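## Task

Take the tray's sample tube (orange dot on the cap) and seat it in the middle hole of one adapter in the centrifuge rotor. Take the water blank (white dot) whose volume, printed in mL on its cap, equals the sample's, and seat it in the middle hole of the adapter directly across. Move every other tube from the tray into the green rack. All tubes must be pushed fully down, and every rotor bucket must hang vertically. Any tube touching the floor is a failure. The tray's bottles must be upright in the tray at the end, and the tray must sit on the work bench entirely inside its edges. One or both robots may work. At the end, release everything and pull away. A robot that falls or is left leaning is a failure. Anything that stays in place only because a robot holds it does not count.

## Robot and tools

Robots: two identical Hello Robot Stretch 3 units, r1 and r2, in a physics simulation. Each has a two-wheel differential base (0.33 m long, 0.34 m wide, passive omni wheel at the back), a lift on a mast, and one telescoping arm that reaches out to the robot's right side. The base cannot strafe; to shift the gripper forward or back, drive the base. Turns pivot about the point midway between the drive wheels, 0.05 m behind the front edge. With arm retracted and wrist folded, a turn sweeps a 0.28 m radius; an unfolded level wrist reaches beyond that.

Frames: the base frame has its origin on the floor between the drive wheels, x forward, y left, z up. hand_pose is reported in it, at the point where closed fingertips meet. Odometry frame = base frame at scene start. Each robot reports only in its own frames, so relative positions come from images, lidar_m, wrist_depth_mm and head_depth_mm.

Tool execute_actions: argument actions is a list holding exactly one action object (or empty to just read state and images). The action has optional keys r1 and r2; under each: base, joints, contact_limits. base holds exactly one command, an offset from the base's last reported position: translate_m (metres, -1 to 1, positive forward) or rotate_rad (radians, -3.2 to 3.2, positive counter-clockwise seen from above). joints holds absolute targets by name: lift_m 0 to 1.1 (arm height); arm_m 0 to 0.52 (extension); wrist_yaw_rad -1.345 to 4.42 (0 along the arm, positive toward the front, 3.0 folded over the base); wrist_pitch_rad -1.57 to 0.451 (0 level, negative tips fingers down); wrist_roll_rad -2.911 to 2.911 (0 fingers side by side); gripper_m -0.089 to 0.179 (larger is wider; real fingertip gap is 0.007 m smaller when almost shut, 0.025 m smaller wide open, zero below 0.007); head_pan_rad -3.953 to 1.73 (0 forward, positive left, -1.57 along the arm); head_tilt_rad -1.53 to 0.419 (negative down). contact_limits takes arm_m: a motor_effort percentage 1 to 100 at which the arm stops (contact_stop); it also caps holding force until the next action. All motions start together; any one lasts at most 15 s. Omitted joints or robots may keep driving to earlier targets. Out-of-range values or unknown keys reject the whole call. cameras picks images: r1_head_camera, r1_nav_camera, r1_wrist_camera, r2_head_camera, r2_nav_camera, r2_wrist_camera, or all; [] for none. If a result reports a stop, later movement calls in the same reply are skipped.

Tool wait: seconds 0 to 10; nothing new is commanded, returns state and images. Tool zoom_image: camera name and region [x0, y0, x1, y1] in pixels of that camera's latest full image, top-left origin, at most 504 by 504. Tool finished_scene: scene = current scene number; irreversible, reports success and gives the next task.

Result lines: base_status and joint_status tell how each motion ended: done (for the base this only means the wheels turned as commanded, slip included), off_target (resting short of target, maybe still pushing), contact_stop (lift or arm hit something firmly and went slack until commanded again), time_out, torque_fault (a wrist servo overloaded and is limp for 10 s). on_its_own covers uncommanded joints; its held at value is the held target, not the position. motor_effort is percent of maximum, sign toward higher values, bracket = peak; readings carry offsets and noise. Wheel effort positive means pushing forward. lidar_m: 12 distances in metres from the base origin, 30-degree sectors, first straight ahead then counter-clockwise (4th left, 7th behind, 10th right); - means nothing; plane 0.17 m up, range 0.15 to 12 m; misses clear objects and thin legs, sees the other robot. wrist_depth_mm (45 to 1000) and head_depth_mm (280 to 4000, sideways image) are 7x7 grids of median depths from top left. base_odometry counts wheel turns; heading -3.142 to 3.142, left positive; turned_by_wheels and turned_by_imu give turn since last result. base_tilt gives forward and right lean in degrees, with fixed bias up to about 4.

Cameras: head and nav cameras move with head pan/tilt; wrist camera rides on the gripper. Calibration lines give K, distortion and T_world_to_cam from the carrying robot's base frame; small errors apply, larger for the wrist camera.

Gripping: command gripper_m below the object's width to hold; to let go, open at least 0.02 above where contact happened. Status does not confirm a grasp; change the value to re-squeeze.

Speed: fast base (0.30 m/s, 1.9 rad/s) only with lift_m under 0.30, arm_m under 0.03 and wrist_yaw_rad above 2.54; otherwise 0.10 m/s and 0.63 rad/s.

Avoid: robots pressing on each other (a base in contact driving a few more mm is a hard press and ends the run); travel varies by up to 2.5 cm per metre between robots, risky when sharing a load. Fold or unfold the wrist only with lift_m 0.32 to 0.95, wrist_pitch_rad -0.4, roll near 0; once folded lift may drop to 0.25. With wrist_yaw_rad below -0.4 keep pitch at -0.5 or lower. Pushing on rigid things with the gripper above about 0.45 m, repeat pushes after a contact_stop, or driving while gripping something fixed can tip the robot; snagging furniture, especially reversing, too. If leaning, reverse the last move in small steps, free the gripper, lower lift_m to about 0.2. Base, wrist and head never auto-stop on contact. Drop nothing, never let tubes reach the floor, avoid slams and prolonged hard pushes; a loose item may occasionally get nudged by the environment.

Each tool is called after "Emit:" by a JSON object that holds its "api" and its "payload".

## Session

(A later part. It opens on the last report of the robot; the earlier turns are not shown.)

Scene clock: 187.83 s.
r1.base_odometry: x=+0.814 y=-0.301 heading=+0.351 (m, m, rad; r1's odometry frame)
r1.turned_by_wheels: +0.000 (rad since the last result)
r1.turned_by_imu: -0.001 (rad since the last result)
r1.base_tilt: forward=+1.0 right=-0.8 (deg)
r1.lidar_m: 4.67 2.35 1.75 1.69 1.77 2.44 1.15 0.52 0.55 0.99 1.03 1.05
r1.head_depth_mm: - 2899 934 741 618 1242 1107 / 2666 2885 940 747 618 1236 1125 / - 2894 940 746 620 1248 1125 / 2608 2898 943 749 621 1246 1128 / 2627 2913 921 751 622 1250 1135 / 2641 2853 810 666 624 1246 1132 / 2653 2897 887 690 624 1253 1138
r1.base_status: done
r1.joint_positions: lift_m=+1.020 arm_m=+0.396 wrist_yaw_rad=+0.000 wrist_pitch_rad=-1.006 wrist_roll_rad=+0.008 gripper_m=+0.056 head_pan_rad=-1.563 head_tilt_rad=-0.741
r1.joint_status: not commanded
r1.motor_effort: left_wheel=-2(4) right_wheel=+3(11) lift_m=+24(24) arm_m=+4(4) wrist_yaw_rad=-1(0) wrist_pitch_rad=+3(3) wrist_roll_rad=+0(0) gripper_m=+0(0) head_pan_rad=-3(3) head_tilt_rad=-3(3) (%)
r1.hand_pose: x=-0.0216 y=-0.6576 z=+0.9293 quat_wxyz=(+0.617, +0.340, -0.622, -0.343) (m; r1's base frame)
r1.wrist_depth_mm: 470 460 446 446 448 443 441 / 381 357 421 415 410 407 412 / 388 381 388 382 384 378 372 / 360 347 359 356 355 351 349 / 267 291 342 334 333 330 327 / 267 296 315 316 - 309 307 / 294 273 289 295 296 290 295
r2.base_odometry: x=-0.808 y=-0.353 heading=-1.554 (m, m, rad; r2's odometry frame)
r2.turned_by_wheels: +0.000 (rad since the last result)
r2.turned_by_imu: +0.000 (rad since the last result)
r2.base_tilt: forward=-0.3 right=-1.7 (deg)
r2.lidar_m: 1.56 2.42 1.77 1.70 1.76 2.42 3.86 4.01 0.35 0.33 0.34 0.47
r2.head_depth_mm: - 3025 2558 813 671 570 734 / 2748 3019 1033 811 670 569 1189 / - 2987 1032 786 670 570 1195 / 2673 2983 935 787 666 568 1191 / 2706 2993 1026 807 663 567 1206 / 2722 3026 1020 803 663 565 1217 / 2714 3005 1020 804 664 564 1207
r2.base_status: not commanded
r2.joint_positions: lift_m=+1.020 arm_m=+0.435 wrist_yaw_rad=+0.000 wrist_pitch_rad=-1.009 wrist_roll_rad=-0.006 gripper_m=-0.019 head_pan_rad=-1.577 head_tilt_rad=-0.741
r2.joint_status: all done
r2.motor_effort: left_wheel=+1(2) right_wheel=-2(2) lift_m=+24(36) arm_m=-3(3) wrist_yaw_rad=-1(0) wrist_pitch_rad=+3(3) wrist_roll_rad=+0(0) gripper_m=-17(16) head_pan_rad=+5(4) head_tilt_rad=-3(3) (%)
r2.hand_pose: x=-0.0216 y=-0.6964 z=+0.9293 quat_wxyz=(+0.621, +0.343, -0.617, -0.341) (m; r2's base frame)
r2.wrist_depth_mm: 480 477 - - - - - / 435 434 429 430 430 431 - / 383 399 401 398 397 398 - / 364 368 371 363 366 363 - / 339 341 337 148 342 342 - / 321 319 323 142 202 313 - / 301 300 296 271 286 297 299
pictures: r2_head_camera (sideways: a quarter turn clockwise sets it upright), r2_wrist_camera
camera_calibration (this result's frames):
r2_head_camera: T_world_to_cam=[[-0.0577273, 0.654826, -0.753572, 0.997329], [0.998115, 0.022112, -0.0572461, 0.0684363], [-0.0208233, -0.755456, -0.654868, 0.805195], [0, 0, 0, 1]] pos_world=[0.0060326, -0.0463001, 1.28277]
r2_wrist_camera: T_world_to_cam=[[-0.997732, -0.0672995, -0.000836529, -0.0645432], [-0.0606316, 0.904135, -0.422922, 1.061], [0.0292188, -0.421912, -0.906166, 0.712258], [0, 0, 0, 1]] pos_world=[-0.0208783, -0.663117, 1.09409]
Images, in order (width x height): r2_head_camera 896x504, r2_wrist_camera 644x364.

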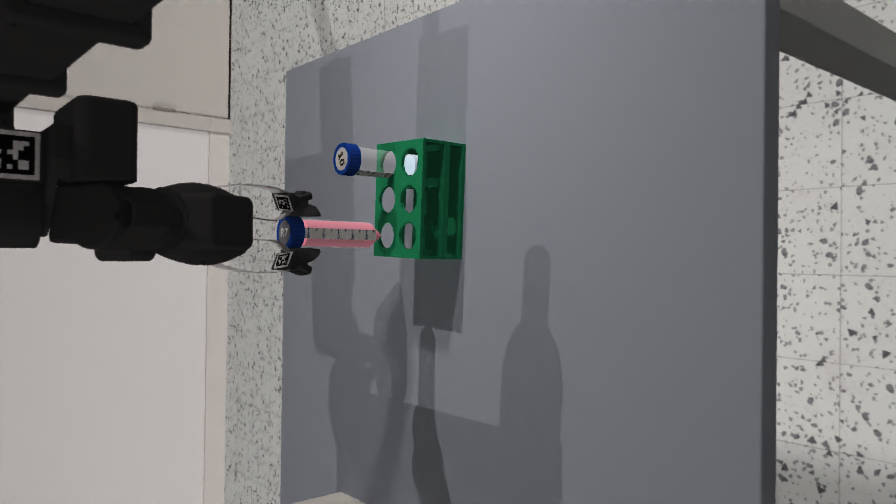

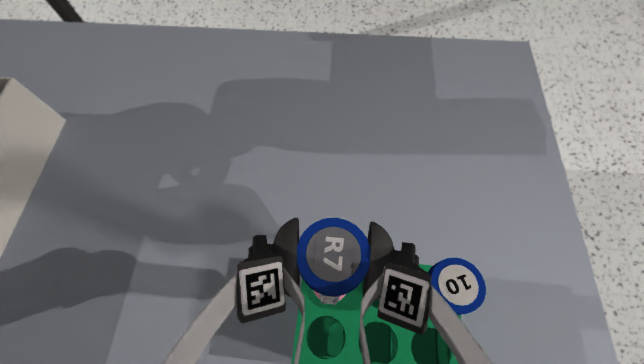

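Emit:
{"api": "execute_actions", "payload": {"actions": [{"r1":{"base":{"translate_m":0.28}},"r2":{"joints":{"lift_m":0.954,"arm_m":0.438}}}], "cameras": ["r2_head_camera","r2_wrist_camera","r1_wrist_camera"]}}

Scene clock: 192.80 s.
r1.base_odometry: x=+1.077 y=-0.205 heading=+0.351 (m, m, rad; r1's odometry frame)
r1.turned_by_wheels: +0.000 (rad since the last result)
r1.turned_by_imu: -0.001 (rad since the last result)
r1.base_tilt: forward=+0.8 right=-0.7 (deg)
r1.lidar_m: 4.40 2.35 1.75 1.69 1.76 2.43 1.17 0.75 1.02 0.99 1.03 0.79
r1.head_depth_mm: - 2914 935 743 617 1230 1128 / 2677 2855 940 703 618 1235 1128 / - 2901 801 667 619 1241 1122 / 2615 2902 912 747 621 1244 1131 / 2634 2886 825 751 623 1243 1131 / 2626 2941 948 737 623 1276 1135 / 2585 2848 952 755 626 1271 1136
r1.base_status: done
r1.joint_positions: lift_m=+1.020 arm_m=+0.396 wrist_yaw_rad=+0.000 wrist_pitch_rad=-1.006 wrist_roll_rad=+0.008 gripper_m=+0.056 head_pan_rad=-1.563 head_tilt_rad=-0.741
r1.joint_status: not commanded
r1.motor_effort: left_wheel=-3(3) right_wheel=+3(10) lift_m=+24(24) arm_m=+4(4) wrist_yaw_rad=+0(0) wrist_pitch_rad=+3(3) wrist_roll_rad=+0(0) gripper_m=+0(0) head_pan_rad=-3(4) head_tilt_rad=-3(3) (%)
r1.hand_pose: x=-0.0216 y=-0.6576 z=+0.9293 quat_wxyz=(+0.617, +0.340, -0.622, -0.343) (m; r1's base frame)
r1.wrist_depth_mm: 464 245 454 454 444 448 442 / 419 248 340 361 355 406 410 / 396 335 341 385 373 388 374 / 365 345 360 353 341 355 348 / 342 274 280 279 263 331 326 / 316 258 292 249 - 309 308 / 296 291 292 291 289 292 289
r2.base_odometry: x=-0.808 y=-0.353 heading=-1.554 (m, m, rad; r2's odometry frame)
r2.turned_by_wheels: +0.000 (rad since the last result)
r2.turned_by_imu: +0.001 (rad since the last result)
r2.base_tilt: forward=-0.1 right=-1.6 (deg)
r2.lidar_m: 1.56 2.41 1.76 1.70 1.76 2.41 3.85 4.03 0.34 0.33 0.34 0.47
r2.head_depth_mm: 2679 - 994 818 671 572 736 / 2609 3017 1035 815 670 568 1191 / 2682 - 1031 787 666 569 1194 / 2698 2996 950 782 666 569 1193 / 2731 2993 1021 805 667 566 1211 / 2745 2977 1021 804 663 565 1214 / 2726 3007 1022 805 666 566 1218
r2.base_status: not commanded
r2.joint_positions: lift_m=+0.954 arm_m=+0.438 wrist_yaw_rad=+0.000 wrist_pitch_rad=-1.009 wrist_roll_rad=-0.006 gripper_m=-0.019 head_pan_rad=-1.577 head_tilt_rad=-0.741
r2.joint_status: all done
r2.motor_effort: left_wheel=+2(2) right_wheel=-2(2) lift_m=+23(24) arm_m=+4(8) wrist_yaw_rad=+0(1) wrist_pitch_rad=+3(3) wrist_roll_rad=+0(0) gripper_m=-17(17) head_pan_rad=+4(4) head_tilt_rad=-3(3) (%)
r2.hand_pose: x=-0.0216 y=-0.6989 z=+0.8634 quat_wxyz=(+0.621, +0.343, -0.617, -0.341) (m; r2's base frame)
r2.wrist_depth_mm: 388 380 382 377 379 376 - / 346 346 344 345 346 345 - / 318 318 319 316 315 315 322 / 294 294 294 293 293 292 292 / 275 274 275 147 273 271 271 / 256 256 256 141 210 139 254 / 239 240 240 228 229 233 237
pictures: r1_wrist_camera, r2_head_camera (sideways: a quarter turn clockwise sets it upright), r2_wrist_camera
camera_calibration (this result's frames):
r1_wrist_camera: T_world_to_cam=[[-0.999408, -0.014448, -0.0312168, 0.00646966], [-0.00103854, 0.919773, -0.392449, 1.00585], [0.0343825, -0.392185, -0.919244, 0.755302], [0, 0, 0, 1]] pos_world=[-0.0184587, -0.628841, 1.08925]
r2_head_camera: T_world_to_cam=[[-0.0577274, 0.654826, -0.753572, 0.997328], [0.998115, 0.0221121, -0.0572461, 0.0684363], [-0.0208232, -0.755456, -0.654868, 0.805196], [0, 0, 0, 1]] pos_world=[0.00603261, -0.0463001, 1.28277]
r2_wrist_camera: T_world_to_cam=[[-0.997733, -0.0672955, -0.000844418, -0.0647568], [-0.0606281, 0.904187, -0.422813, 1.03528], [0.0292169, -0.421803, -0.906217, 0.651541], [0, 0, 0, 1]] pos_world=[-0.0208786, -0.665627, 1.02811]
Images, in order (width x height): r1_wrist_camera 644x364, r2_head_camera 896x504, r2_wrist_camera 644x364.

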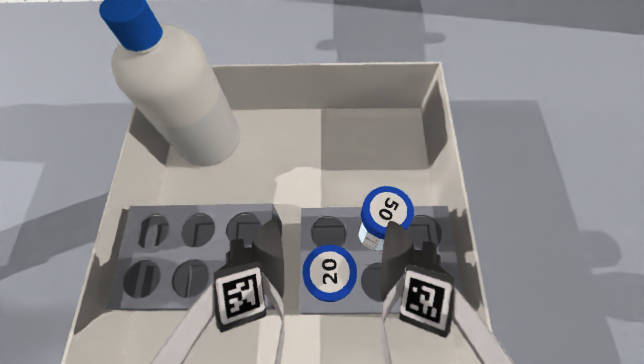

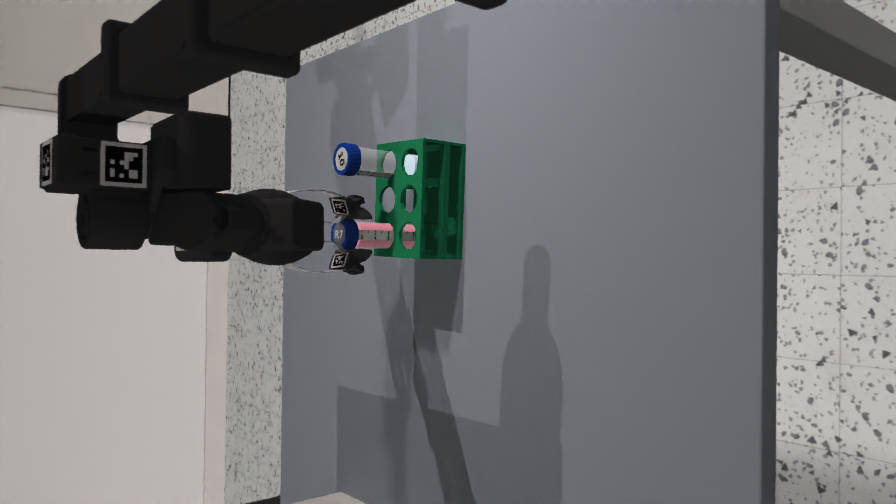

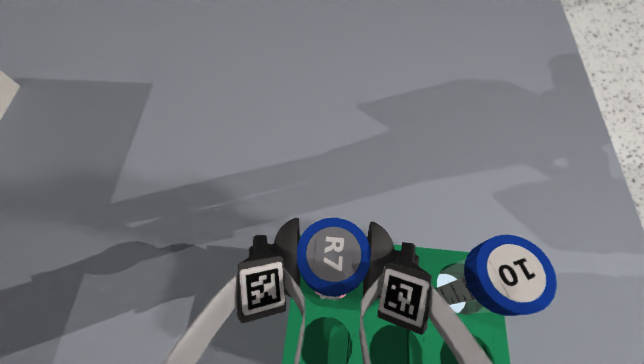

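Emit:
{"api": "execute_actions", "payload": {"actions": [{"r1":{"base":{"translate_m":0.001},"joints":{"lift_m":0.967,"arm_m":0.393,"gripper_m":0.053}},"r2":{"joints":{"gripper_m":0.054}}}], "cameras": ["r2_wrist_camera","r1_wrist_camera"]}}

Scene clock: 196.67 s.
r1.base_odometry: x=+1.078 y=-0.205 heading=+0.351 (m, m, rad; r1's odometry frame)
r1.turned_by_wheels: +0.000 (rad since the last result)
r1.turned_by_imu: +0.000 (rad since the last result)
r1.base_tilt: forward=+1.0 right=-0.8 (deg)
r1.lidar_m: 4.40 2.34 1.75 1.69 1.76 2.43 1.17 0.75 1.03 0.99 1.04 0.80
r1.head_depth_mm: 2591 - 903 741 618 1233 1129 / 2550 2757 941 686 619 1234 1123 / 2500 - 771 664 621 1238 1130 / 2619 2876 823 747 621 1241 1130 / 2625 2908 827 747 623 1236 1135 / 2649 2904 949 733 626 1269 1132 / 2615 2878 959 755 624 1272 1133
r1.base_status: done
r1.joint_positions: lift_m=+0.967 arm_m=+0.393 wrist_yaw_rad=+0.000 wrist_pitch_rad=-1.006 wrist_roll_rad=+0.008 gripper_m=+0.053 head_pan_rad=-1.563 head_tilt_rad=-0.741
r1.joint_status: all done
r1.motor_effort: left_wheel=-3(5) right_wheel=+3(8) lift_m=+20(23) arm_m=-2(1) wrist_yaw_rad=+0(0) wrist_pitch_rad=+3(3) wrist_roll_rad=+0(0) gripper_m=+0(22) head_pan_rad=-3(4) head_tilt_rad=-3(3) (%)
r1.hand_pose: x=-0.0216 y=-0.6550 z=+0.8765 quat_wxyz=(+0.617, +0.340, -0.622, -0.343) (m; r1's base frame)
r1.wrist_depth_mm: 381 204 309 306 297 377 373 / 354 243 321 334 333 339 341 / 327 293 318 319 316 319 313 / 245 258 265 295 170 287 293 / 221 225 222 157 217 221 275 / 209 236 238 202 255 204 258 / 219 249 245 247 242 207 243
r2.base_odometry: x=-0.808 y=-0.353 heading=-1.554 (m, m, rad; r2's odometry frame)
r2.turned_by_wheels: +0.000 (rad since the last result)
r2.turned_by_imu: +0.001 (rad since the last result)
r2.base_tilt: forward=-0.4 right=-1.7 (deg)
r2.lidar_m: 1.56 2.41 1.76 1.70 1.76 2.41 3.86 4.01 0.34 0.33 0.34 0.47
r2.head_depth_mm: 2697 - 997 813 669 571 736 / 2631 3004 1029 814 668 569 1194 / 2643 - 1033 786 668 568 1195 / 2686 2987 950 786 668 566 1192 / 2715 2962 1024 807 668 567 1218 / 2755 3024 1020 806 665 566 1210 / 2757 3020 1019 803 663 566 1209
r2.base_status: not commanded
r2.joint_positions: lift_m=+0.954 arm_m=+0.438 wrist_yaw_rad=+0.000 wrist_pitch_rad=-1.005 wrist_roll_rad=-0.006 gripper_m=+0.054 head_pan_rad=-1.577 head_tilt_rad=-0.741
r2.joint_status: all done
r2.motor_effort: left_wheel=+2(2) right_wheel=-2(2) lift_m=+23(23) arm_m=+5(4) wrist_yaw_rad=+0(1) wrist_pitch_rad=+1(3) wrist_roll_rad=+0(0) gripper_m=+0(79) head_pan_rad=+3(4) head_tilt_rad=-3(4) (%)
r2.hand_pose: x=-0.0216 y=-0.6998 z=+0.8638 quat_wxyz=(+0.622, +0.342, -0.617, -0.340) (m; r2's base frame)
r2.wrist_depth_mm: 389 384 383 378 378 379 - / 351 352 345 349 344 345 - / 320 320 317 319 318 314 325 / 297 297 294 293 292 289 289 / 275 274 272 150 276 272 271 / 257 256 257 158 203 139 254 / 240 241 239 198 220 234 238
pictures: r1_wrist_camera, r2_wrist_camera
camera_calibration (this result's frames):
r1_wrist_camera: T_world_to_cam=[[-0.999408, -0.014446, -0.0312176, 0.00486139], [-0.00103781, 0.919791, -0.392408, 0.982774], [0.0343824, -0.392144, -0.919261, 0.707839], [0, 0, 0, 1]] pos_world=[-0.0184587, -0.626301, 1.03649]
r2_wrist_camera: T_world_to_cam=[[-0.997732, -0.0673032, -0.000571369, -0.0650598], [-0.060632, 0.902455, -0.426496, 1.0383], [0.0292202, -0.425494, -0.904489, 0.6475], [0, 0, 0, 1]] pos_world=[-0.0208782, -0.665891, 1.02845]
Images, in order (width x height): r1_wrist_camera 644x364, r2_wrist_camera 644x364.

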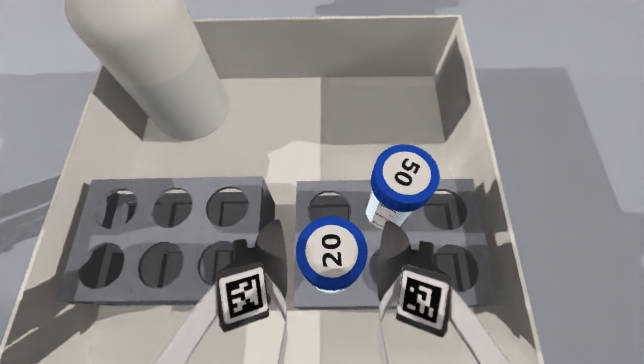

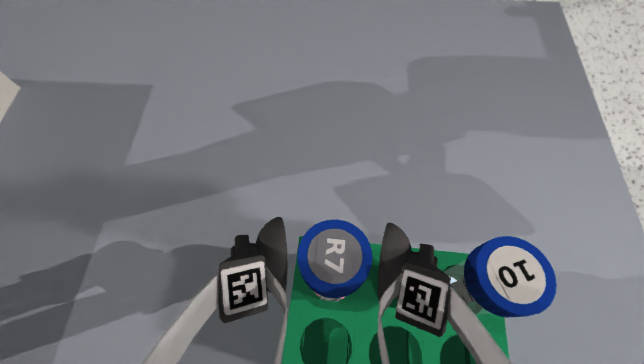

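Emit:
{"api": "execute_actions", "payload": {"actions": [{"r1":{"joints":{"gripper_m":-0.02}},"r2":{"joints":{"lift_m":1.02}}}], "cameras": []}}

Emit:
{"api": "execute_actions", "payload": {"actions": [{"r1":{"joints":{"lift_m":1.095}},"r2":{"base":{"translate_m":0.1},"joints":{"lift_m":1.06}}}], "cameras": ["r1_head_camera","r2_head_camera"]}}

Scene clock: 200.87 s.
r1.base_odometry: x=+1.078 y=-0.205 heading=+0.351 (m, m, rad; r1's odometry frame)
r1.turned_by_wheels: +0.000 (rad since the last result)
r1.turned_by_imu: +0.000 (rad since the last result)
r1.base_tilt: forward=+0.8 right=-0.9 (deg)
r1.lidar_m: 4.40 2.34 1.75 1.69 1.76 2.43 1.17 0.75 1.03 0.99 1.03 0.80
r1.head_depth_mm: 2555 - 901 743 618 1239 1129 / 2549 2785 940 686 619 1239 1129 / 2501 - 773 663 621 1237 1128 / 2595 2875 826 747 622 1240 1131 / 2648 2925 826 750 623 1245 1135 / 2633 2890 951 732 625 1270 1134 / 2611 2861 952 755 625 1273 1134
r1.base_status: not commanded
r1.joint_positions: lift_m=+0.967 arm_m=+0.393 wrist_yaw_rad=+0.000 wrist_pitch_rad=-1.006 wrist_roll_rad=+0.008 gripper_m=-0.019 head_pan_rad=-1.563 head_tilt_rad=-0.741
r1.joint_status: all done
r1.motor_effort: left_wheel=-2(2) right_wheel=+3(3) lift_m=+20(20) arm_m=-1(2) wrist_yaw_rad=+0(1) wrist_pitch_rad=+3(3) wrist_roll_rad=+0(0) gripper_m=-19(100) head_pan_rad=-3(3) head_tilt_rad=-2(2) (%)
r1.hand_pose: x=-0.0216 y=-0.6550 z=+0.8765 quat_wxyz=(+0.617, +0.340, -0.622, -0.343) (m; r1's base frame)
r1.wrist_depth_mm: 383 207 305 312 297 374 377 / 358 244 320 330 333 342 340 / 325 288 315 319 318 311 315 / 243 262 262 297 169 286 293 / 222 227 223 153 218 221 275 / 208 238 241 201 239 207 257 / 221 249 248 246 242 205 246
r2.base_odometry: x=-0.808 y=-0.353 heading=-1.554 (m, m, rad; r2's odometry frame)
r2.turned_by_wheels: +0.000 (rad since the last result)
r2.turned_by_imu: +0.001 (rad since the last result)
r2.base_tilt: forward=-0.4 right=-1.5 (deg)
r2.lidar_m: 1.56 2.42 1.76 1.70 1.77 2.41 3.85 4.00 0.35 0.33 0.35 0.47
r2.head_depth_mm: - 3079 2520 812 671 571 736 / 2747 2999 1034 813 668 570 1191 / - 3027 1025 788 669 569 1197 / 2696 2998 1030 788 667 568 1195 / 2754 2979 1028 804 665 566 1210 / 2714 2999 1017 805 665 566 1215 / 2764 2998 1020 803 664 565 1210
r2.base_status: not commanded
r2.joint_positions: lift_m=+1.020 arm_m=+0.438 wrist_yaw_rad=+0.000 wrist_pitch_rad=-1.005 wrist_roll_rad=-0.006 gripper_m=+0.054 head_pan_rad=-1.577 head_tilt_rad=-0.741
r2.joint_status: all done
r2.motor_effort: left_wheel=+1(2) right_wheel=-2(2) lift_m=+37(39) arm_m=+4(4) wrist_yaw_rad=+0(1) wrist_pitch_rad=+2(2) wrist_roll_rad=+0(0) gripper_m=+0(0) head_pan_rad=+4(4) head_tilt_rad=-3(3) (%)
r2.hand_pose: x=-0.0216 y=-0.6996 z=+0.9291 quat_wxyz=(+0.622, +0.342, -0.617, -0.340) (m; r2's base frame)
r2.wrist_depth_mm: 482 - - - - - - / 433 432 434 433 430 427 - / 382 403 397 394 401 395 - / 358 366 372 368 364 364 - / 339 338 344 342 345 334 - / 322 318 324 222 295 312 - / 299 299 297 286 265 299 298
pictures: none
No camera images: the call's "cameras" was empty. Leave "cameras" out to get every camera's image.

Scene clock: 203.27 s.
r1.base_odometry: x=+1.078 y=-0.205 heading=+0.351 (m, m, rad; r1's odometry frame)
r1.turned_by_wheels: +0.000 (rad since the last result)
r1.turned_by_imu: +0.000 (rad since the last result)
r1.base_tilt: forward=+0.9 right=-0.8 (deg)
r1.lidar_m: 4.42 2.34 1.75 1.69 1.76 2.43 1.17 0.75 1.03 0.99 1.04 0.80
r1.head_depth_mm: 2618 2856 935 746 617 1234 1130 / 2639 2850 937 687 618 1235 1126 / 2666 2902 800 666 620 1237 1125 / 2636 2896 908 746 621 1243 1128 / 2616 2910 823 751 623 1249 1136 / 2655 2891 951 732 625 1272 1134 / 2613 2868 955 757 626 1279 1131
r1.base_status: not commanded
r1.joint_positions: lift_m=+1.095 arm_m=+0.393 wrist_yaw_rad=+0.000 wrist_pitch_rad=-1.006 wrist_roll_rad=+0.008 gripper_m=-0.019 head_pan_rad=-1.563 head_tilt_rad=-0.741
r1.joint_status: all done
r1.motor_effort: left_wheel=-2(2) right_wheel=+4(3) lift_m=+25(25) arm_m=-2(2) wrist_yaw_rad=-1(0) wrist_pitch_rad=+3(3) wrist_roll_rad=+0(0) gripper_m=-20(19) head_pan_rad=-3(3) head_tilt_rad=-3(3) (%)
r1.hand_pose: x=-0.0216 y=-0.6549 z=+1.0042 quat_wxyz=(+0.617, +0.340, -0.621, -0.343) (m; r1's base frame)
r1.wrist_depth_mm: - - - - - - - / 520 510 517 508 514 495 502 / 476 459 350 439 447 457 459 / 446 432 425 442 424 437 431 / 415 404 393 154 395 409 399 / 391 380 336 226 350 379 384 / 368 359 359 363 352 353 356
r2.base_odometry: x=-0.806 y=-0.453 heading=-1.553 (m, m, rad; r2's odometry frame)
r2.turned_by_wheels: +0.000 (rad since the last result)
r2.turned_by_imu: +0.000 (rad since the last result)
r2.base_tilt: forward=-0.1 right=-1.6 (deg)
r2.lidar_m: 1.56 2.40 1.77 1.70 1.77 2.41 3.95 0.46 0.35 0.33 0.35 0.47
r2.head_depth_mm: 2689 2985 1037 787 672 571 1194 / 2753 3001 1034 785 669 570 1193 / 2816 3081 1035 789 667 569 1190 / 2737 3066 1024 810 668 568 1193 / 2737 2996 1024 807 666 567 1197 / 2716 3054 1022 805 665 565 1212 / 2681 2952 947 775 663 564 1210
r2.base_status: done
r2.joint_positions: lift_m=+1.060 arm_m=+0.438 wrist_yaw_rad=+0.000 wrist_pitch_rad=-1.006 wrist_roll_rad=-0.006 gripper_m=+0.054 head_pan_rad=-1.577 head_tilt_rad=-0.741
r2.joint_status: all done
r2.motor_effort: left_wheel=+2(4) right_wheel=-2(4) lift_m=+37(37) arm_m=+4(3) wrist_yaw_rad=+0(1) wrist_pitch_rad=+2(2) wrist_roll_rad=+0(0) gripper_m=+0(0) head_pan_rad=+4(4) head_tilt_rad=-4(3) (%)
r2.hand_pose: x=-0.0216 y=-0.6996 z=+0.9691 quat_wxyz=(+0.622, +0.342, -0.617, -0.340) (m; r2's base frame)
r2.wrist_depth_mm: - - - - - - - / 489 489 488 483 489 487 - / 414 428 449 448 448 441 461 / 408 398 408 409 411 407 418 / 341 378 381 383 389 377 381 / 308 356 356 354 356 313 353 / 294 339 335 336 323 282 327
pictures: r1_head_camera (sideways: a quarter turn clockwise sets it upright), r2_head_camera (sideways: a quarter turn clockwise sets it upright)
camera_calibration (this result's frames):
r1_head_camera: T_world_to_cam=[[-0.0218963, 0.704786, -0.709082, 0.949375], [0.999315, 0.0365984, 0.00551809, -0.00236179], [0.0298404, -0.708476, -0.705104, 0.877668], [0, 0, 0, 1]] pos_world=[-0.00304198, -0.0472134, 1.29205]
r2_head_camera: T_world_to_cam=[[-0.0577275, 0.654826, -0.753572, 0.997329], [0.998115, 0.0221122, -0.0572461, 0.0684363], [-0.0208231, -0.755456, -0.654868, 0.805196], [0, 0, 0, 1]] pos_world=[0.00603261, -0.0463001, 1.28277]
Images, in order (width x height): r1_head_camera 896x504, r2_head_camera 896x504.

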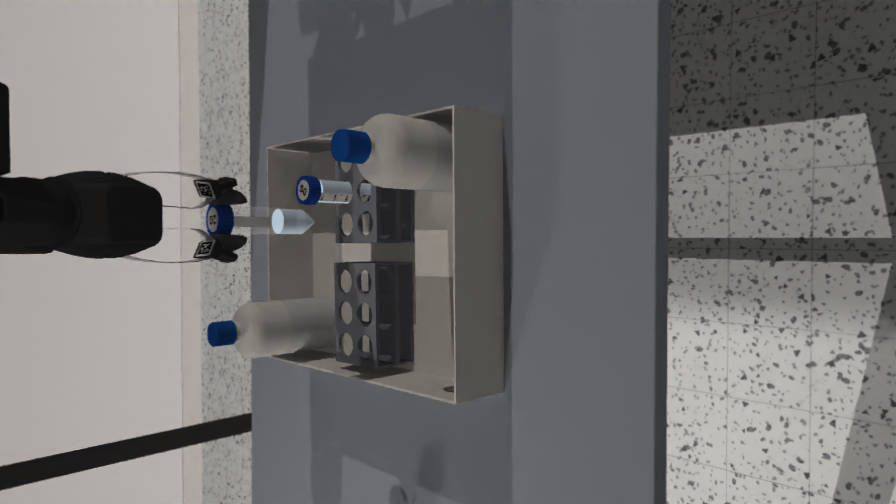

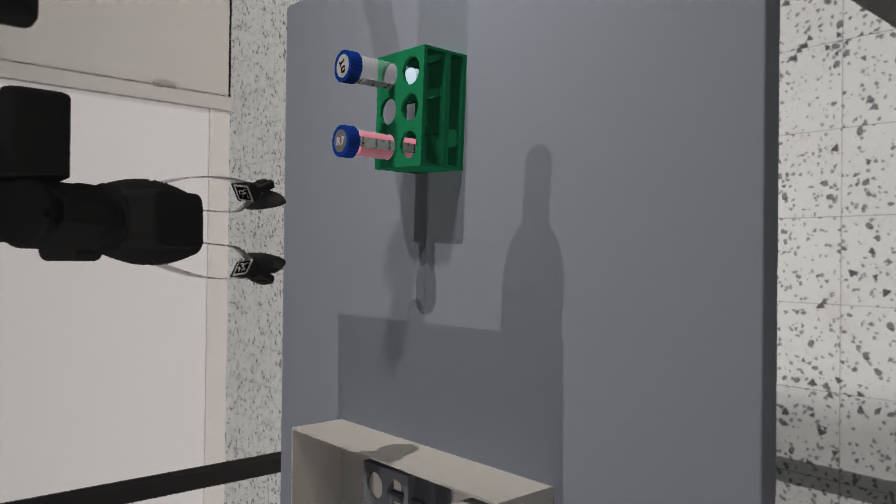

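Emit:
{"api": "execute_actions", "payload": {"actions": [{"r1":{"base":{"translate_m":-0.48}},"r2":{"base":{"translate_m":0.478}}}], "cameras": []}}

Emit:
{"api": "execute_actions", "payload": {"actions": [{"r1":{"base":{"translate_m":-0.1}},"r2":{"joints":{"lift_m":1.015,"arm_m":0.407}}}], "cameras": ["r2_wrist_camera"]}}

Scene clock: 211.50 s.
r1.base_odometry: x=+0.628 y=-0.370 heading=+0.351 (m, m, rad; r1's odometry frame)
r1.turned_by_wheels: +0.000 (rad since the last result)
r1.turned_by_imu: +0.001 (rad since the last result)
r1.base_tilt: forward=+0.9 right=-0.7 (deg)
r1.lidar_m: 4.87 2.35 1.76 1.69 1.77 2.45 1.14 0.49 0.39 0.99 1.03 1.24
r1.head_depth_mm: 2605 2847 2266 743 618 712 1100 / 2617 2851 940 748 620 828 1091 / 2674 2909 939 746 619 1241 1127 / 2590 2911 913 748 621 1245 1127 / 2639 2895 948 754 624 1242 1132 / 2623 2897 952 753 625 1248 1135 / 2595 2839 919 755 625 1248 1134
r1.base_status: done
r1.joint_positions: lift_m=+1.095 arm_m=+0.393 wrist_yaw_rad=+0.000 wrist_pitch_rad=-1.006 wrist_roll_rad=+0.008 gripper_m=-0.019 head_pan_rad=-1.563 head_tilt_rad=-0.741
r1.joint_status: not commanded
r1.motor_effort: left_wheel=-2(6) right_wheel=+3(5) lift_m=+24(25) arm_m=-2(2) wrist_yaw_rad=-1(0) wrist_pitch_rad=+3(3) wrist_roll_rad=+0(0) gripper_m=-19(19) head_pan_rad=-3(3) head_tilt_rad=-3(3) (%)
r1.hand_pose: x=-0.0216 y=-0.6549 z=+1.0042 quat_wxyz=(+0.617, +0.340, -0.621, -0.343) (m; r1's base frame)
r1.wrist_depth_mm: - - - - - - - / 511 526 501 510 493 - - / 456 476 478 462 467 - - / 436 439 434 439 432 442 576 / 406 412 409 153 415 407 578 / 390 388 398 227 380 383 552 / 367 363 362 360 352 355 541
r2.base_odometry: x=-0.798 y=-0.931 heading=-1.553 (m, m, rad; r2's odometry frame)
r2.turned_by_wheels: +0.000 (rad since the last result)
r2.turned_by_imu: +0.000 (rad since the last result)
r2.base_tilt: forward=-0.4 right=-1.7 (deg)
r2.lidar_m: 1.55 2.42 1.77 1.70 1.76 2.41 4.43 0.47 0.34 0.33 0.34 0.47
r2.head_depth_mm: 2734 3013 1031 627 654 571 1194 / 2776 3013 953 784 652 570 1199 / 2823 3035 949 785 654 569 1200 / 2732 3074 848 781 651 568 1189 / 2704 3022 1020 808 665 567 1186 / 2728 2988 1018 804 662 565 1192 / 2678 2923 1018 804 665 565 1206
r2.base_status: done
r2.joint_positions: lift_m=+1.060 arm_m=+0.438 wrist_yaw_rad=+0.000 wrist_pitch_rad=-1.006 wrist_roll_rad=-0.006 gripper_m=+0.054 head_pan_rad=-1.577 head_tilt_rad=-0.741
r2.joint_status: not commanded
r2.motor_effort: left_wheel=+2(6) right_wheel=-3(3) lift_m=+37(37) arm_m=+4(4) wrist_yaw_rad=+0(0) wrist_pitch_rad=+2(2) wrist_roll_rad=+0(0) gripper_m=+0(0) head_pan_rad=+4(4) head_tilt_rad=-3(3) (%)
r2.hand_pose: x=-0.0216 y=-0.6996 z=+0.9691 quat_wxyz=(+0.622, +0.342, -0.617, -0.340) (m; r2's base frame)
r2.wrist_depth_mm: - - - - - - - / 493 486 489 483 482 479 479 / 454 454 446 274 396 440 437 / 417 413 409 329 406 399 410 / 378 383 382 378 381 376 372 / 356 360 363 302 326 318 346 / 334 336 324 277 286 284 292
pictures: none
No camera images: the call's "cameras" was empty. Leave "cameras" out to get every camera's image.

Scene clock: 213.90 s.
r1.base_odometry: x=+0.534 y=-0.404 heading=+0.351 (m, m, rad; r1's odometry frame)
r1.turned_by_wheels: +0.000 (rad since the last result)
r1.turned_by_imu: +0.000 (rad since the last result)
r1.base_tilt: forward=+0.9 right=-0.7 (deg)
r1.lidar_m: 1.37 2.34 1.75 1.69 1.76 2.45 3.77 0.43 0.35 0.36 1.03 1.34
r1.head_depth_mm: 2620 2901 2298 1039 908 872 974 / 2619 2871 2268 793 619 1105 1125 / 2634 2854 940 749 618 798 1090 / 2625 2894 912 750 621 1244 1130 / 2635 2921 947 752 622 1248 1130 / 2628 2895 949 753 624 1249 1125 / 2660 2858 952 754 626 1258 1131
r1.base_status: done
r1.joint_positions: lift_m=+1.095 arm_m=+0.393 wrist_yaw_rad=+0.000 wrist_pitch_rad=-1.006 wrist_roll_rad=+0.008 gripper_m=-0.019 head_pan_rad=-1.563 head_tilt_rad=-0.741
r1.joint_status: not commanded
r1.motor_effort: left_wheel=-2(7) right_wheel=+4(6) lift_m=+24(24) arm_m=-2(2) wrist_yaw_rad=+0(0) wrist_pitch_rad=+3(3) wrist_roll_rad=+0(0) gripper_m=-19(19) head_pan_rad=-4(3) head_tilt_rad=-3(3) (%)
r1.hand_pose: x=-0.0216 y=-0.6549 z=+1.0042 quat_wxyz=(+0.617, +0.340, -0.621, -0.343) (m; r1's base frame)
r1.wrist_depth_mm: - - - - - - - / 513 525 512 518 529 - - / 475 478 474 479 476 - 457 / 453 447 439 435 430 618 455 / 411 418 410 154 410 607 448 / 391 391 391 225 537 574 448 / 369 364 365 356 358 545 450
r2.base_odometry: x=-0.798 y=-0.931 heading=-1.553 (m, m, rad; r2's odometry frame)
r2.turned_by_wheels: +0.000 (rad since the last result)
r2.turned_by_imu: +0.000 (rad since the last result)
r2.base_tilt: forward=-0.2 right=-1.5 (deg)
r2.lidar_m: 1.55 2.42 1.76 1.70 1.76 2.41 4.43 0.47 0.34 0.33 0.34 0.47
r2.head_depth_mm: - 3035 1033 627 655 570 1200 / 2703 3075 952 787 655 570 1197 / - 3052 954 784 652 568 1197 / 2706 2945 846 782 652 567 1195 / 2721 2993 1024 806 666 569 1195 / 2696 2991 1022 802 665 565 1188 / 2727 3001 1018 800 665 564 1209
r2.base_status: not commanded
r2.joint_positions: lift_m=+1.015 arm_m=+0.407 wrist_yaw_rad=+0.000 wrist_pitch_rad=-1.006 wrist_roll_rad=-0.006 gripper_m=+0.054 head_pan_rad=-1.577 head_tilt_rad=-0.741
r2.joint_status: all done
r2.motor_effort: left_wheel=+2(2) right_wheel=-2(2) lift_m=+23(35) arm_m=-3(5) wrist_yaw_rad=+0(0) wrist_pitch_rad=+2(2) wrist_roll_rad=+0(0) gripper_m=+0(0) head_pan_rad=+4(4) head_tilt_rad=-3(3) (%)
r2.hand_pose: x=-0.0216 y=-0.6691 z=+0.9247 quat_wxyz=(+0.622, +0.342, -0.617, -0.340) (m; r2's base frame)
r2.wrist_depth_mm: 475 468 471 235 466 - - / 428 430 427 243 357 427 421 / 393 398 390 292 375 371 381 / 364 360 354 355 362 354 322 / 340 340 330 279 307 292 287 / 314 318 318 246 259 260 254 / 297 296 287 293 288 282 244
pictures: r2_wrist_camera
camera_calibration (this result's frames):
r2_wrist_camera: T_world_to_cam=[[-0.997732, -0.0673022, -0.000635816, -0.0628964], [-0.0606316, 0.902865, -0.425628, 1.036], [0.0292197, -0.424624, -0.904898, 0.716598], [0, 0, 0, 1]] pos_world=[-0.0208782, -0.635316, 1.08936]
Images, in order (width x height): r2_wrist_camera 644x364.

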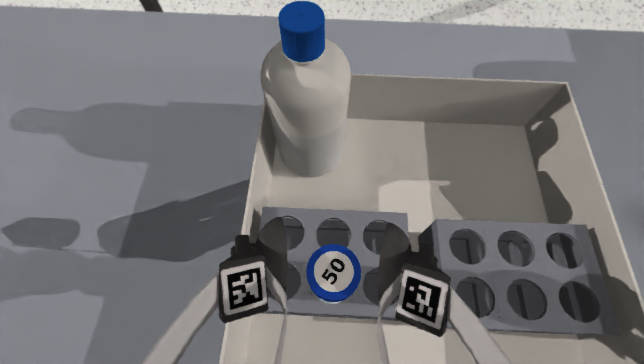

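Emit:
{"api": "execute_actions", "payload": {"actions": [{"r1":{"base":{"translate_m":-0.1}},"r2":{"base":{"translate_m":-0.0015},"joints":{"lift_m":0.96}}}], "cameras": ["r2_wrist_camera"]}}

Emit:
{"api": "execute_actions", "payload": {"actions": [{"r1":{"base":{"translate_m":-0.08},"joints":{"arm_m":0.356}},"r2":{"joints":{"gripper_m":-0.025}}}], "cameras": ["r2_wrist_camera"]}}

Emit:
{"api": "execute_actions", "payload": {"actions": [{"r1":{"base":{"translate_m":-0.14},"joints":{"lift_m":1.06}},"r2":{"joints":{"lift_m":1.095}}}], "cameras": ["r2_head_camera"]}}

Scene clock: 219.23 s.
r1.base_odometry: x=+0.440 y=-0.438 heading=+0.351 (m, m, rad; r1's odometry frame)
r1.turned_by_wheels: +0.000 (rad since the last result)
r1.turned_by_imu: +0.000 (rad since the last result)
r1.base_tilt: forward=+0.8 right=-0.8 (deg)
r1.lidar_m: 1.43 2.38 1.76 1.70 1.76 2.45 3.65 0.43 0.35 0.33 1.03 1.42
r1.head_depth_mm: 2585 929 927 923 841 740 902 / 2589 2868 2266 1076 910 875 983 / 2621 2875 2191 1672 653 1268 1130 / 2643 2869 912 748 621 754 1096 / 2631 2901 948 751 622 1243 1132 / 2630 2901 950 752 625 1248 1127 / 2645 2921 953 755 625 1251 1133
r1.base_status: done
r1.joint_positions: lift_m=+1.095 arm_m=+0.393 wrist_yaw_rad=+0.000 wrist_pitch_rad=-1.006 wrist_roll_rad=+0.008 gripper_m=-0.019 head_pan_rad=-1.563 head_tilt_rad=-0.741
r1.joint_status: not commanded
r1.motor_effort: left_wheel=-3(6) right_wheel=+3(7) lift_m=+25(25) arm_m=-2(2) wrist_yaw_rad=+0(1) wrist_pitch_rad=+3(3) wrist_roll_rad=+0(0) gripper_m=-19(20) head_pan_rad=-3(4) head_tilt_rad=-3(3) (%)
r1.hand_pose: x=-0.0216 y=-0.6549 z=+1.0042 quat_wxyz=(+0.617, +0.340, -0.621, -0.343) (m; r1's base frame)
r1.wrist_depth_mm: - - - - - - 345 / 522 523 509 511 - - 368 / 475 470 481 469 - 510 401 / 448 449 446 437 665 514 382 / 417 414 409 154 618 493 362 / 389 388 392 227 593 503 341 / 369 363 362 364 726 474 331
r2.base_odometry: x=-0.798 y=-0.930 heading=-1.553 (m, m, rad; r2's odometry frame)
r2.turned_by_wheels: +0.000 (rad since the last result)
r2.turned_by_imu: +0.001 (rad since the last result)
r2.base_tilt: forward=-0.2 right=-1.7 (deg)
r2.lidar_m: 1.55 2.42 1.76 1.70 1.76 2.41 4.43 0.47 0.34 0.33 0.34 0.47
r2.head_depth_mm: 2697 - 926 628 654 568 1192 / 2612 2990 952 783 655 569 1199 / 2629 - 957 783 651 567 1196 / 2657 2977 836 778 651 567 1194 / 2741 2984 1024 808 665 566 1188 / 2714 2993 1024 804 666 567 1189 / 2720 2991 1016 802 665 566 1203
r2.base_status: done
r2.joint_positions: lift_m=+0.960 arm_m=+0.407 wrist_yaw_rad=+0.000 wrist_pitch_rad=-1.006 wrist_roll_rad=-0.006 gripper_m=+0.054 head_pan_rad=-1.577 head_tilt_rad=-0.741
r2.joint_status: all done
r2.motor_effort: left_wheel=+3(2) right_wheel=-2(6) lift_m=+23(22) arm_m=-3(3) wrist_yaw_rad=+0(0) wrist_pitch_rad=+2(2) wrist_roll_rad=+0(0) gripper_m=+0(0) head_pan_rad=+4(4) head_tilt_rad=-4(3) (%)
r2.hand_pose: x=-0.0216 y=-0.6691 z=+0.8697 quat_wxyz=(+0.622, +0.342, -0.617, -0.340) (m; r2's base frame)
r2.wrist_depth_mm: 393 390 381 192 380 383 387 / 359 355 345 227 326 319 292 / 327 331 318 294 323 322 277 / 305 300 292 297 294 298 259 / 282 280 229 154 233 216 219 / 263 263 259 195 230 207 204 / 245 245 235 244 241 234 235
pictures: r2_wrist_camera
camera_calibration (this result's frames):
r2_wrist_camera: T_world_to_cam=[[-0.997732, -0.0673021, -0.000641683, -0.0629247], [-0.0606316, 0.902903, -0.425547, 1.01252], [0.0292196, -0.424544, -0.904936, 0.666916], [0, 0, 0, 1]] pos_world=[-0.0208782, -0.635308, 1.03435]
Images, in order (width x height): r2_wrist_camera 644x364.

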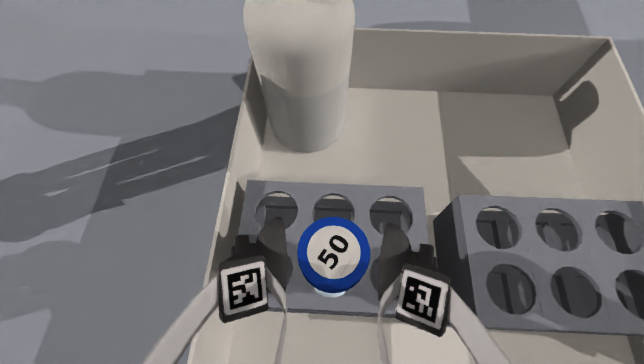

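Scene clock: 221.77 s.
r1.base_odometry: x=+0.365 y=-0.466 heading=+0.350 (m, m, rad; r1's odometry frame)
r1.turned_by_wheels: +0.000 (rad since the last result)
r1.turned_by_imu: +0.000 (rad since the last result)
r1.base_tilt: forward=+1.0 right=-0.8 (deg)
r1.lidar_m: 1.52 2.38 1.76 1.70 1.77 2.45 3.59 0.42 0.32 0.34 1.03 1.42
r1.head_depth_mm: 750 831 858 723 679 700 895 / 2663 2794 2124 987 864 741 905 / 2625 2929 2281 1119 1105 1104 1090 / 2653 2947 982 824 1438 1258 1109 / 2620 2913 946 755 622 757 1129 / 2616 2886 951 754 625 1245 1133 / 2615 2860 956 756 626 1246 1139
r1.base_status: done
r1.joint_positions: lift_m=+1.095 arm_m=+0.356 wrist_yaw_rad=+0.000 wrist_pitch_rad=-1.007 wrist_roll_rad=+0.008 gripper_m=-0.019 head_pan_rad=-1.563 head_tilt_rad=-0.741
r1.joint_status: all done
r1.motor_effort: left_wheel=-3(6) right_wheel=+3(5) lift_m=+25(24) arm_m=-2(2) wrist_yaw_rad=+0(0) wrist_pitch_rad=+3(3) wrist_roll_rad=+0(0) gripper_m=-19(19) head_pan_rad=-4(4) head_tilt_rad=-3(3) (%)
r1.hand_pose: x=-0.0216 y=-0.6178 z=+1.0041 quat_wxyz=(+0.617, +0.340, -0.621, -0.343) (m; r1's base frame)
r1.wrist_depth_mm: - - 562 - - 396 357 / 528 513 512 - - 427 435 / 483 488 476 - - 413 414 / 447 440 439 - 653 393 435 / 417 413 412 154 620 371 418 / 393 384 390 226 560 365 367 / 369 365 361 - 549 340 348
r2.base_odometry: x=-0.798 y=-0.930 heading=-1.553 (m, m, rad; r2's odometry frame)
r2.turned_by_wheels: +0.000 (rad since the last result)
r2.turned_by_imu: +0.000 (rad since the last result)
r2.base_tilt: forward=-0.1 right=-1.7 (deg)
r2.lidar_m: 1.55 2.41 1.77 1.70 1.77 2.41 4.41 0.47 0.34 0.33 0.34 0.47
r2.head_depth_mm: 2706 - 921 627 653 570 1201 / 2651 2977 952 781 652 569 1197 / 2622 - 952 783 652 569 1186 / 2679 2983 841 782 651 567 1197 / 2718 2966 1022 801 665 566 1197 / 2718 2995 1017 804 665 566 1180 / 2706 2945 1022 804 663 564 1212
r2.base_status: not commanded
r2.joint_positions: lift_m=+0.960 arm_m=+0.407 wrist_yaw_rad=+0.000 wrist_pitch_rad=-1.007 wrist_roll_rad=-0.006 gripper_m=-0.024 head_pan_rad=-1.577 head_tilt_rad=-0.741
r2.joint_status: all done
r2.motor_effort: left_wheel=+3(1) right_wheel=-2(2) lift_m=+23(23) arm_m=-3(3) wrist_yaw_rad=+0(1) wrist_pitch_rad=+2(2) wrist_roll_rad=+0(0) gripper_m=-19(93) head_pan_rad=+4(4) head_tilt_rad=-3(3) (%)
r2.hand_pose: x=-0.0216 y=-0.6687 z=+0.8695 quat_wxyz=(+0.621, +0.342, -0.617, -0.341) (m; r2's base frame)
r2.wrist_depth_mm: 389 395 380 191 391 387 388 / 353 355 346 226 332 320 294 / 327 325 318 293 324 319 276 / 302 300 292 296 294 294 262 / 280 279 227 148 245 216 218 / 261 260 231 142 231 207 205 / 247 245 239 242 237 235 233
pictures: r2_wrist_camera
camera_calibration (this result's frames):
r2_wrist_camera: T_world_to_cam=[[-0.997733, -0.0672984, -0.000745443, -0.0628087], [-0.0606295, 0.90356, -0.42415, 1.01135], [0.0292182, -0.423144, -0.905591, 0.668403], [0, 0, 0, 1]] pos_world=[-0.0208785, -0.635208, 1.03422]
Images, in order (width x height): r2_wrist_camera 644x364.

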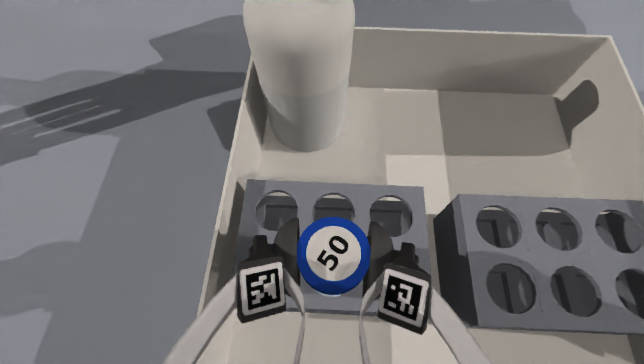

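Scene clock: 224.10 s.
r1.base_odometry: x=+0.233 y=-0.514 heading=+0.350 (m, m, rad; r1's odometry frame)
r1.turned_by_wheels: +0.000 (rad since the last result)
r1.turned_by_imu: +0.000 (rad since the last result)
r1.base_tilt: forward=+0.8 right=-0.8 (deg)
r1.lidar_m: 1.65 2.38 1.76 1.70 1.77 2.45 3.45 0.42 0.31 0.30 0.38 1.42
r1.head_depth_mm: 738 850 912 745 579 637 890 / 767 850 893 696 580 640 893 / - 849 883 866 828 712 907 / 2604 2807 2249 1110 914 758 1072 / 2599 2894 2143 1730 1517 1295 1115 / 2630 2885 951 759 674 800 1093 / 2642 2893 952 757 626 1231 1134
r1.base_status: done
r1.joint_positions: lift_m=+1.060 arm_m=+0.356 wrist_yaw_rad=+0.000 wrist_pitch_rad=-1.007 wrist_roll_rad=+0.008 gripper_m=-0.019 head_pan_rad=-1.563 head_tilt_rad=-0.741
r1.joint_status: all done
r1.motor_effort: left_wheel=-2(6) right_wheel=+4(5) lift_m=+20(22) arm_m=-2(2) wrist_yaw_rad=+0(0) wrist_pitch_rad=+3(3) wrist_roll_rad=+0(0) gripper_m=-20(20) head_pan_rad=-4(4) head_tilt_rad=-3(3) (%)
r1.hand_pose: x=-0.0216 y=-0.6178 z=+0.9694 quat_wxyz=(+0.617, +0.340, -0.621, -0.343) (m; r1's base frame)
r1.wrist_depth_mm: 519 515 - - 361 360 361 / 473 474 - - 394 400 407 / 442 442 732 - 376 386 416 / 407 410 - 640 352 419 388 / 379 377 - 154 327 396 381 / 360 353 - 227 378 343 345 / 335 336 - 513 288 328 337
r2.base_odometry: x=-0.798 y=-0.930 heading=-1.553 (m, m, rad; r2's odometry frame)
r2.turned_by_wheels: +0.000 (rad since the last result)
r2.turned_by_imu: +0.000 (rad since the last result)
r2.base_tilt: forward=-0.2 right=-1.8 (deg)
r2.lidar_m: 1.55 2.42 1.77 1.70 1.77 2.42 4.44 0.47 0.34 0.33 0.34 0.47
r2.head_depth_mm: 2689 3014 1039 628 654 570 1198 / 2754 2997 955 787 652 569 1197 / 2751 3064 955 783 650 570 1196 / 2691 3006 835 780 651 568 1192 / 2738 2991 1024 808 664 566 1193 / 2708 2979 1024 804 664 566 1183 / 2756 2985 1019 801 661 564 1211
r2.base_status: not commanded
r2.joint_positions: lift_m=+1.095 arm_m=+0.407 wrist_yaw_rad=+0.000 wrist_pitch_rad=-1.008 wrist_roll_rad=-0.006 gripper_m=-0.024 head_pan_rad=-1.577 head_tilt_rad=-0.741
r2.joint_status: all done
r2.motor_effort: left_wheel=+2(2) right_wheel=-3(2) lift_m=+38(40) arm_m=-3(3) wrist_yaw_rad=+0(0) wrist_pitch_rad=+3(3) wrist_roll_rad=+0(0) gripper_m=-18(18) head_pan_rad=+4(4) head_tilt_rad=-3(3) (%)
r2.hand_pose: x=-0.0216 y=-0.6685 z=+1.0038 quat_wxyz=(+0.621, +0.343, -0.617, -0.341) (m; r2's base frame)
r2.wrist_depth_mm: - - - - - - - / 536 543 524 522 529 520 516 / 489 478 481 318 452 471 488 / 453 448 445 430 440 431 443 / 423 421 417 148 421 389 418 / 395 395 400 142 342 333 391 / 366 370 361 367 358 342 361
pictures: r2_head_camera (sideways: a quarter turn clockwise sets it upright)
camera_calibration (this result's frames):
r2_head_camera: T_world_to_cam=[[-0.0577273, 0.654826, -0.753572, 0.997329], [0.998115, 0.022112, -0.0572461, 0.0684363], [-0.0208233, -0.755456, -0.654868, 0.805196], [0, 0, 0, 1]] pos_world=[0.0060326, -0.0463001, 1.28277]
Images, in order (width x height): r2_head_camera 896x504.

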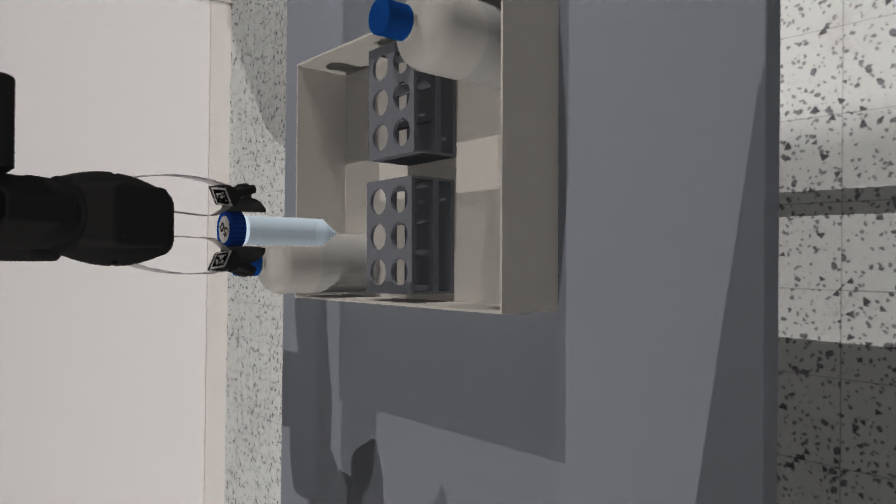

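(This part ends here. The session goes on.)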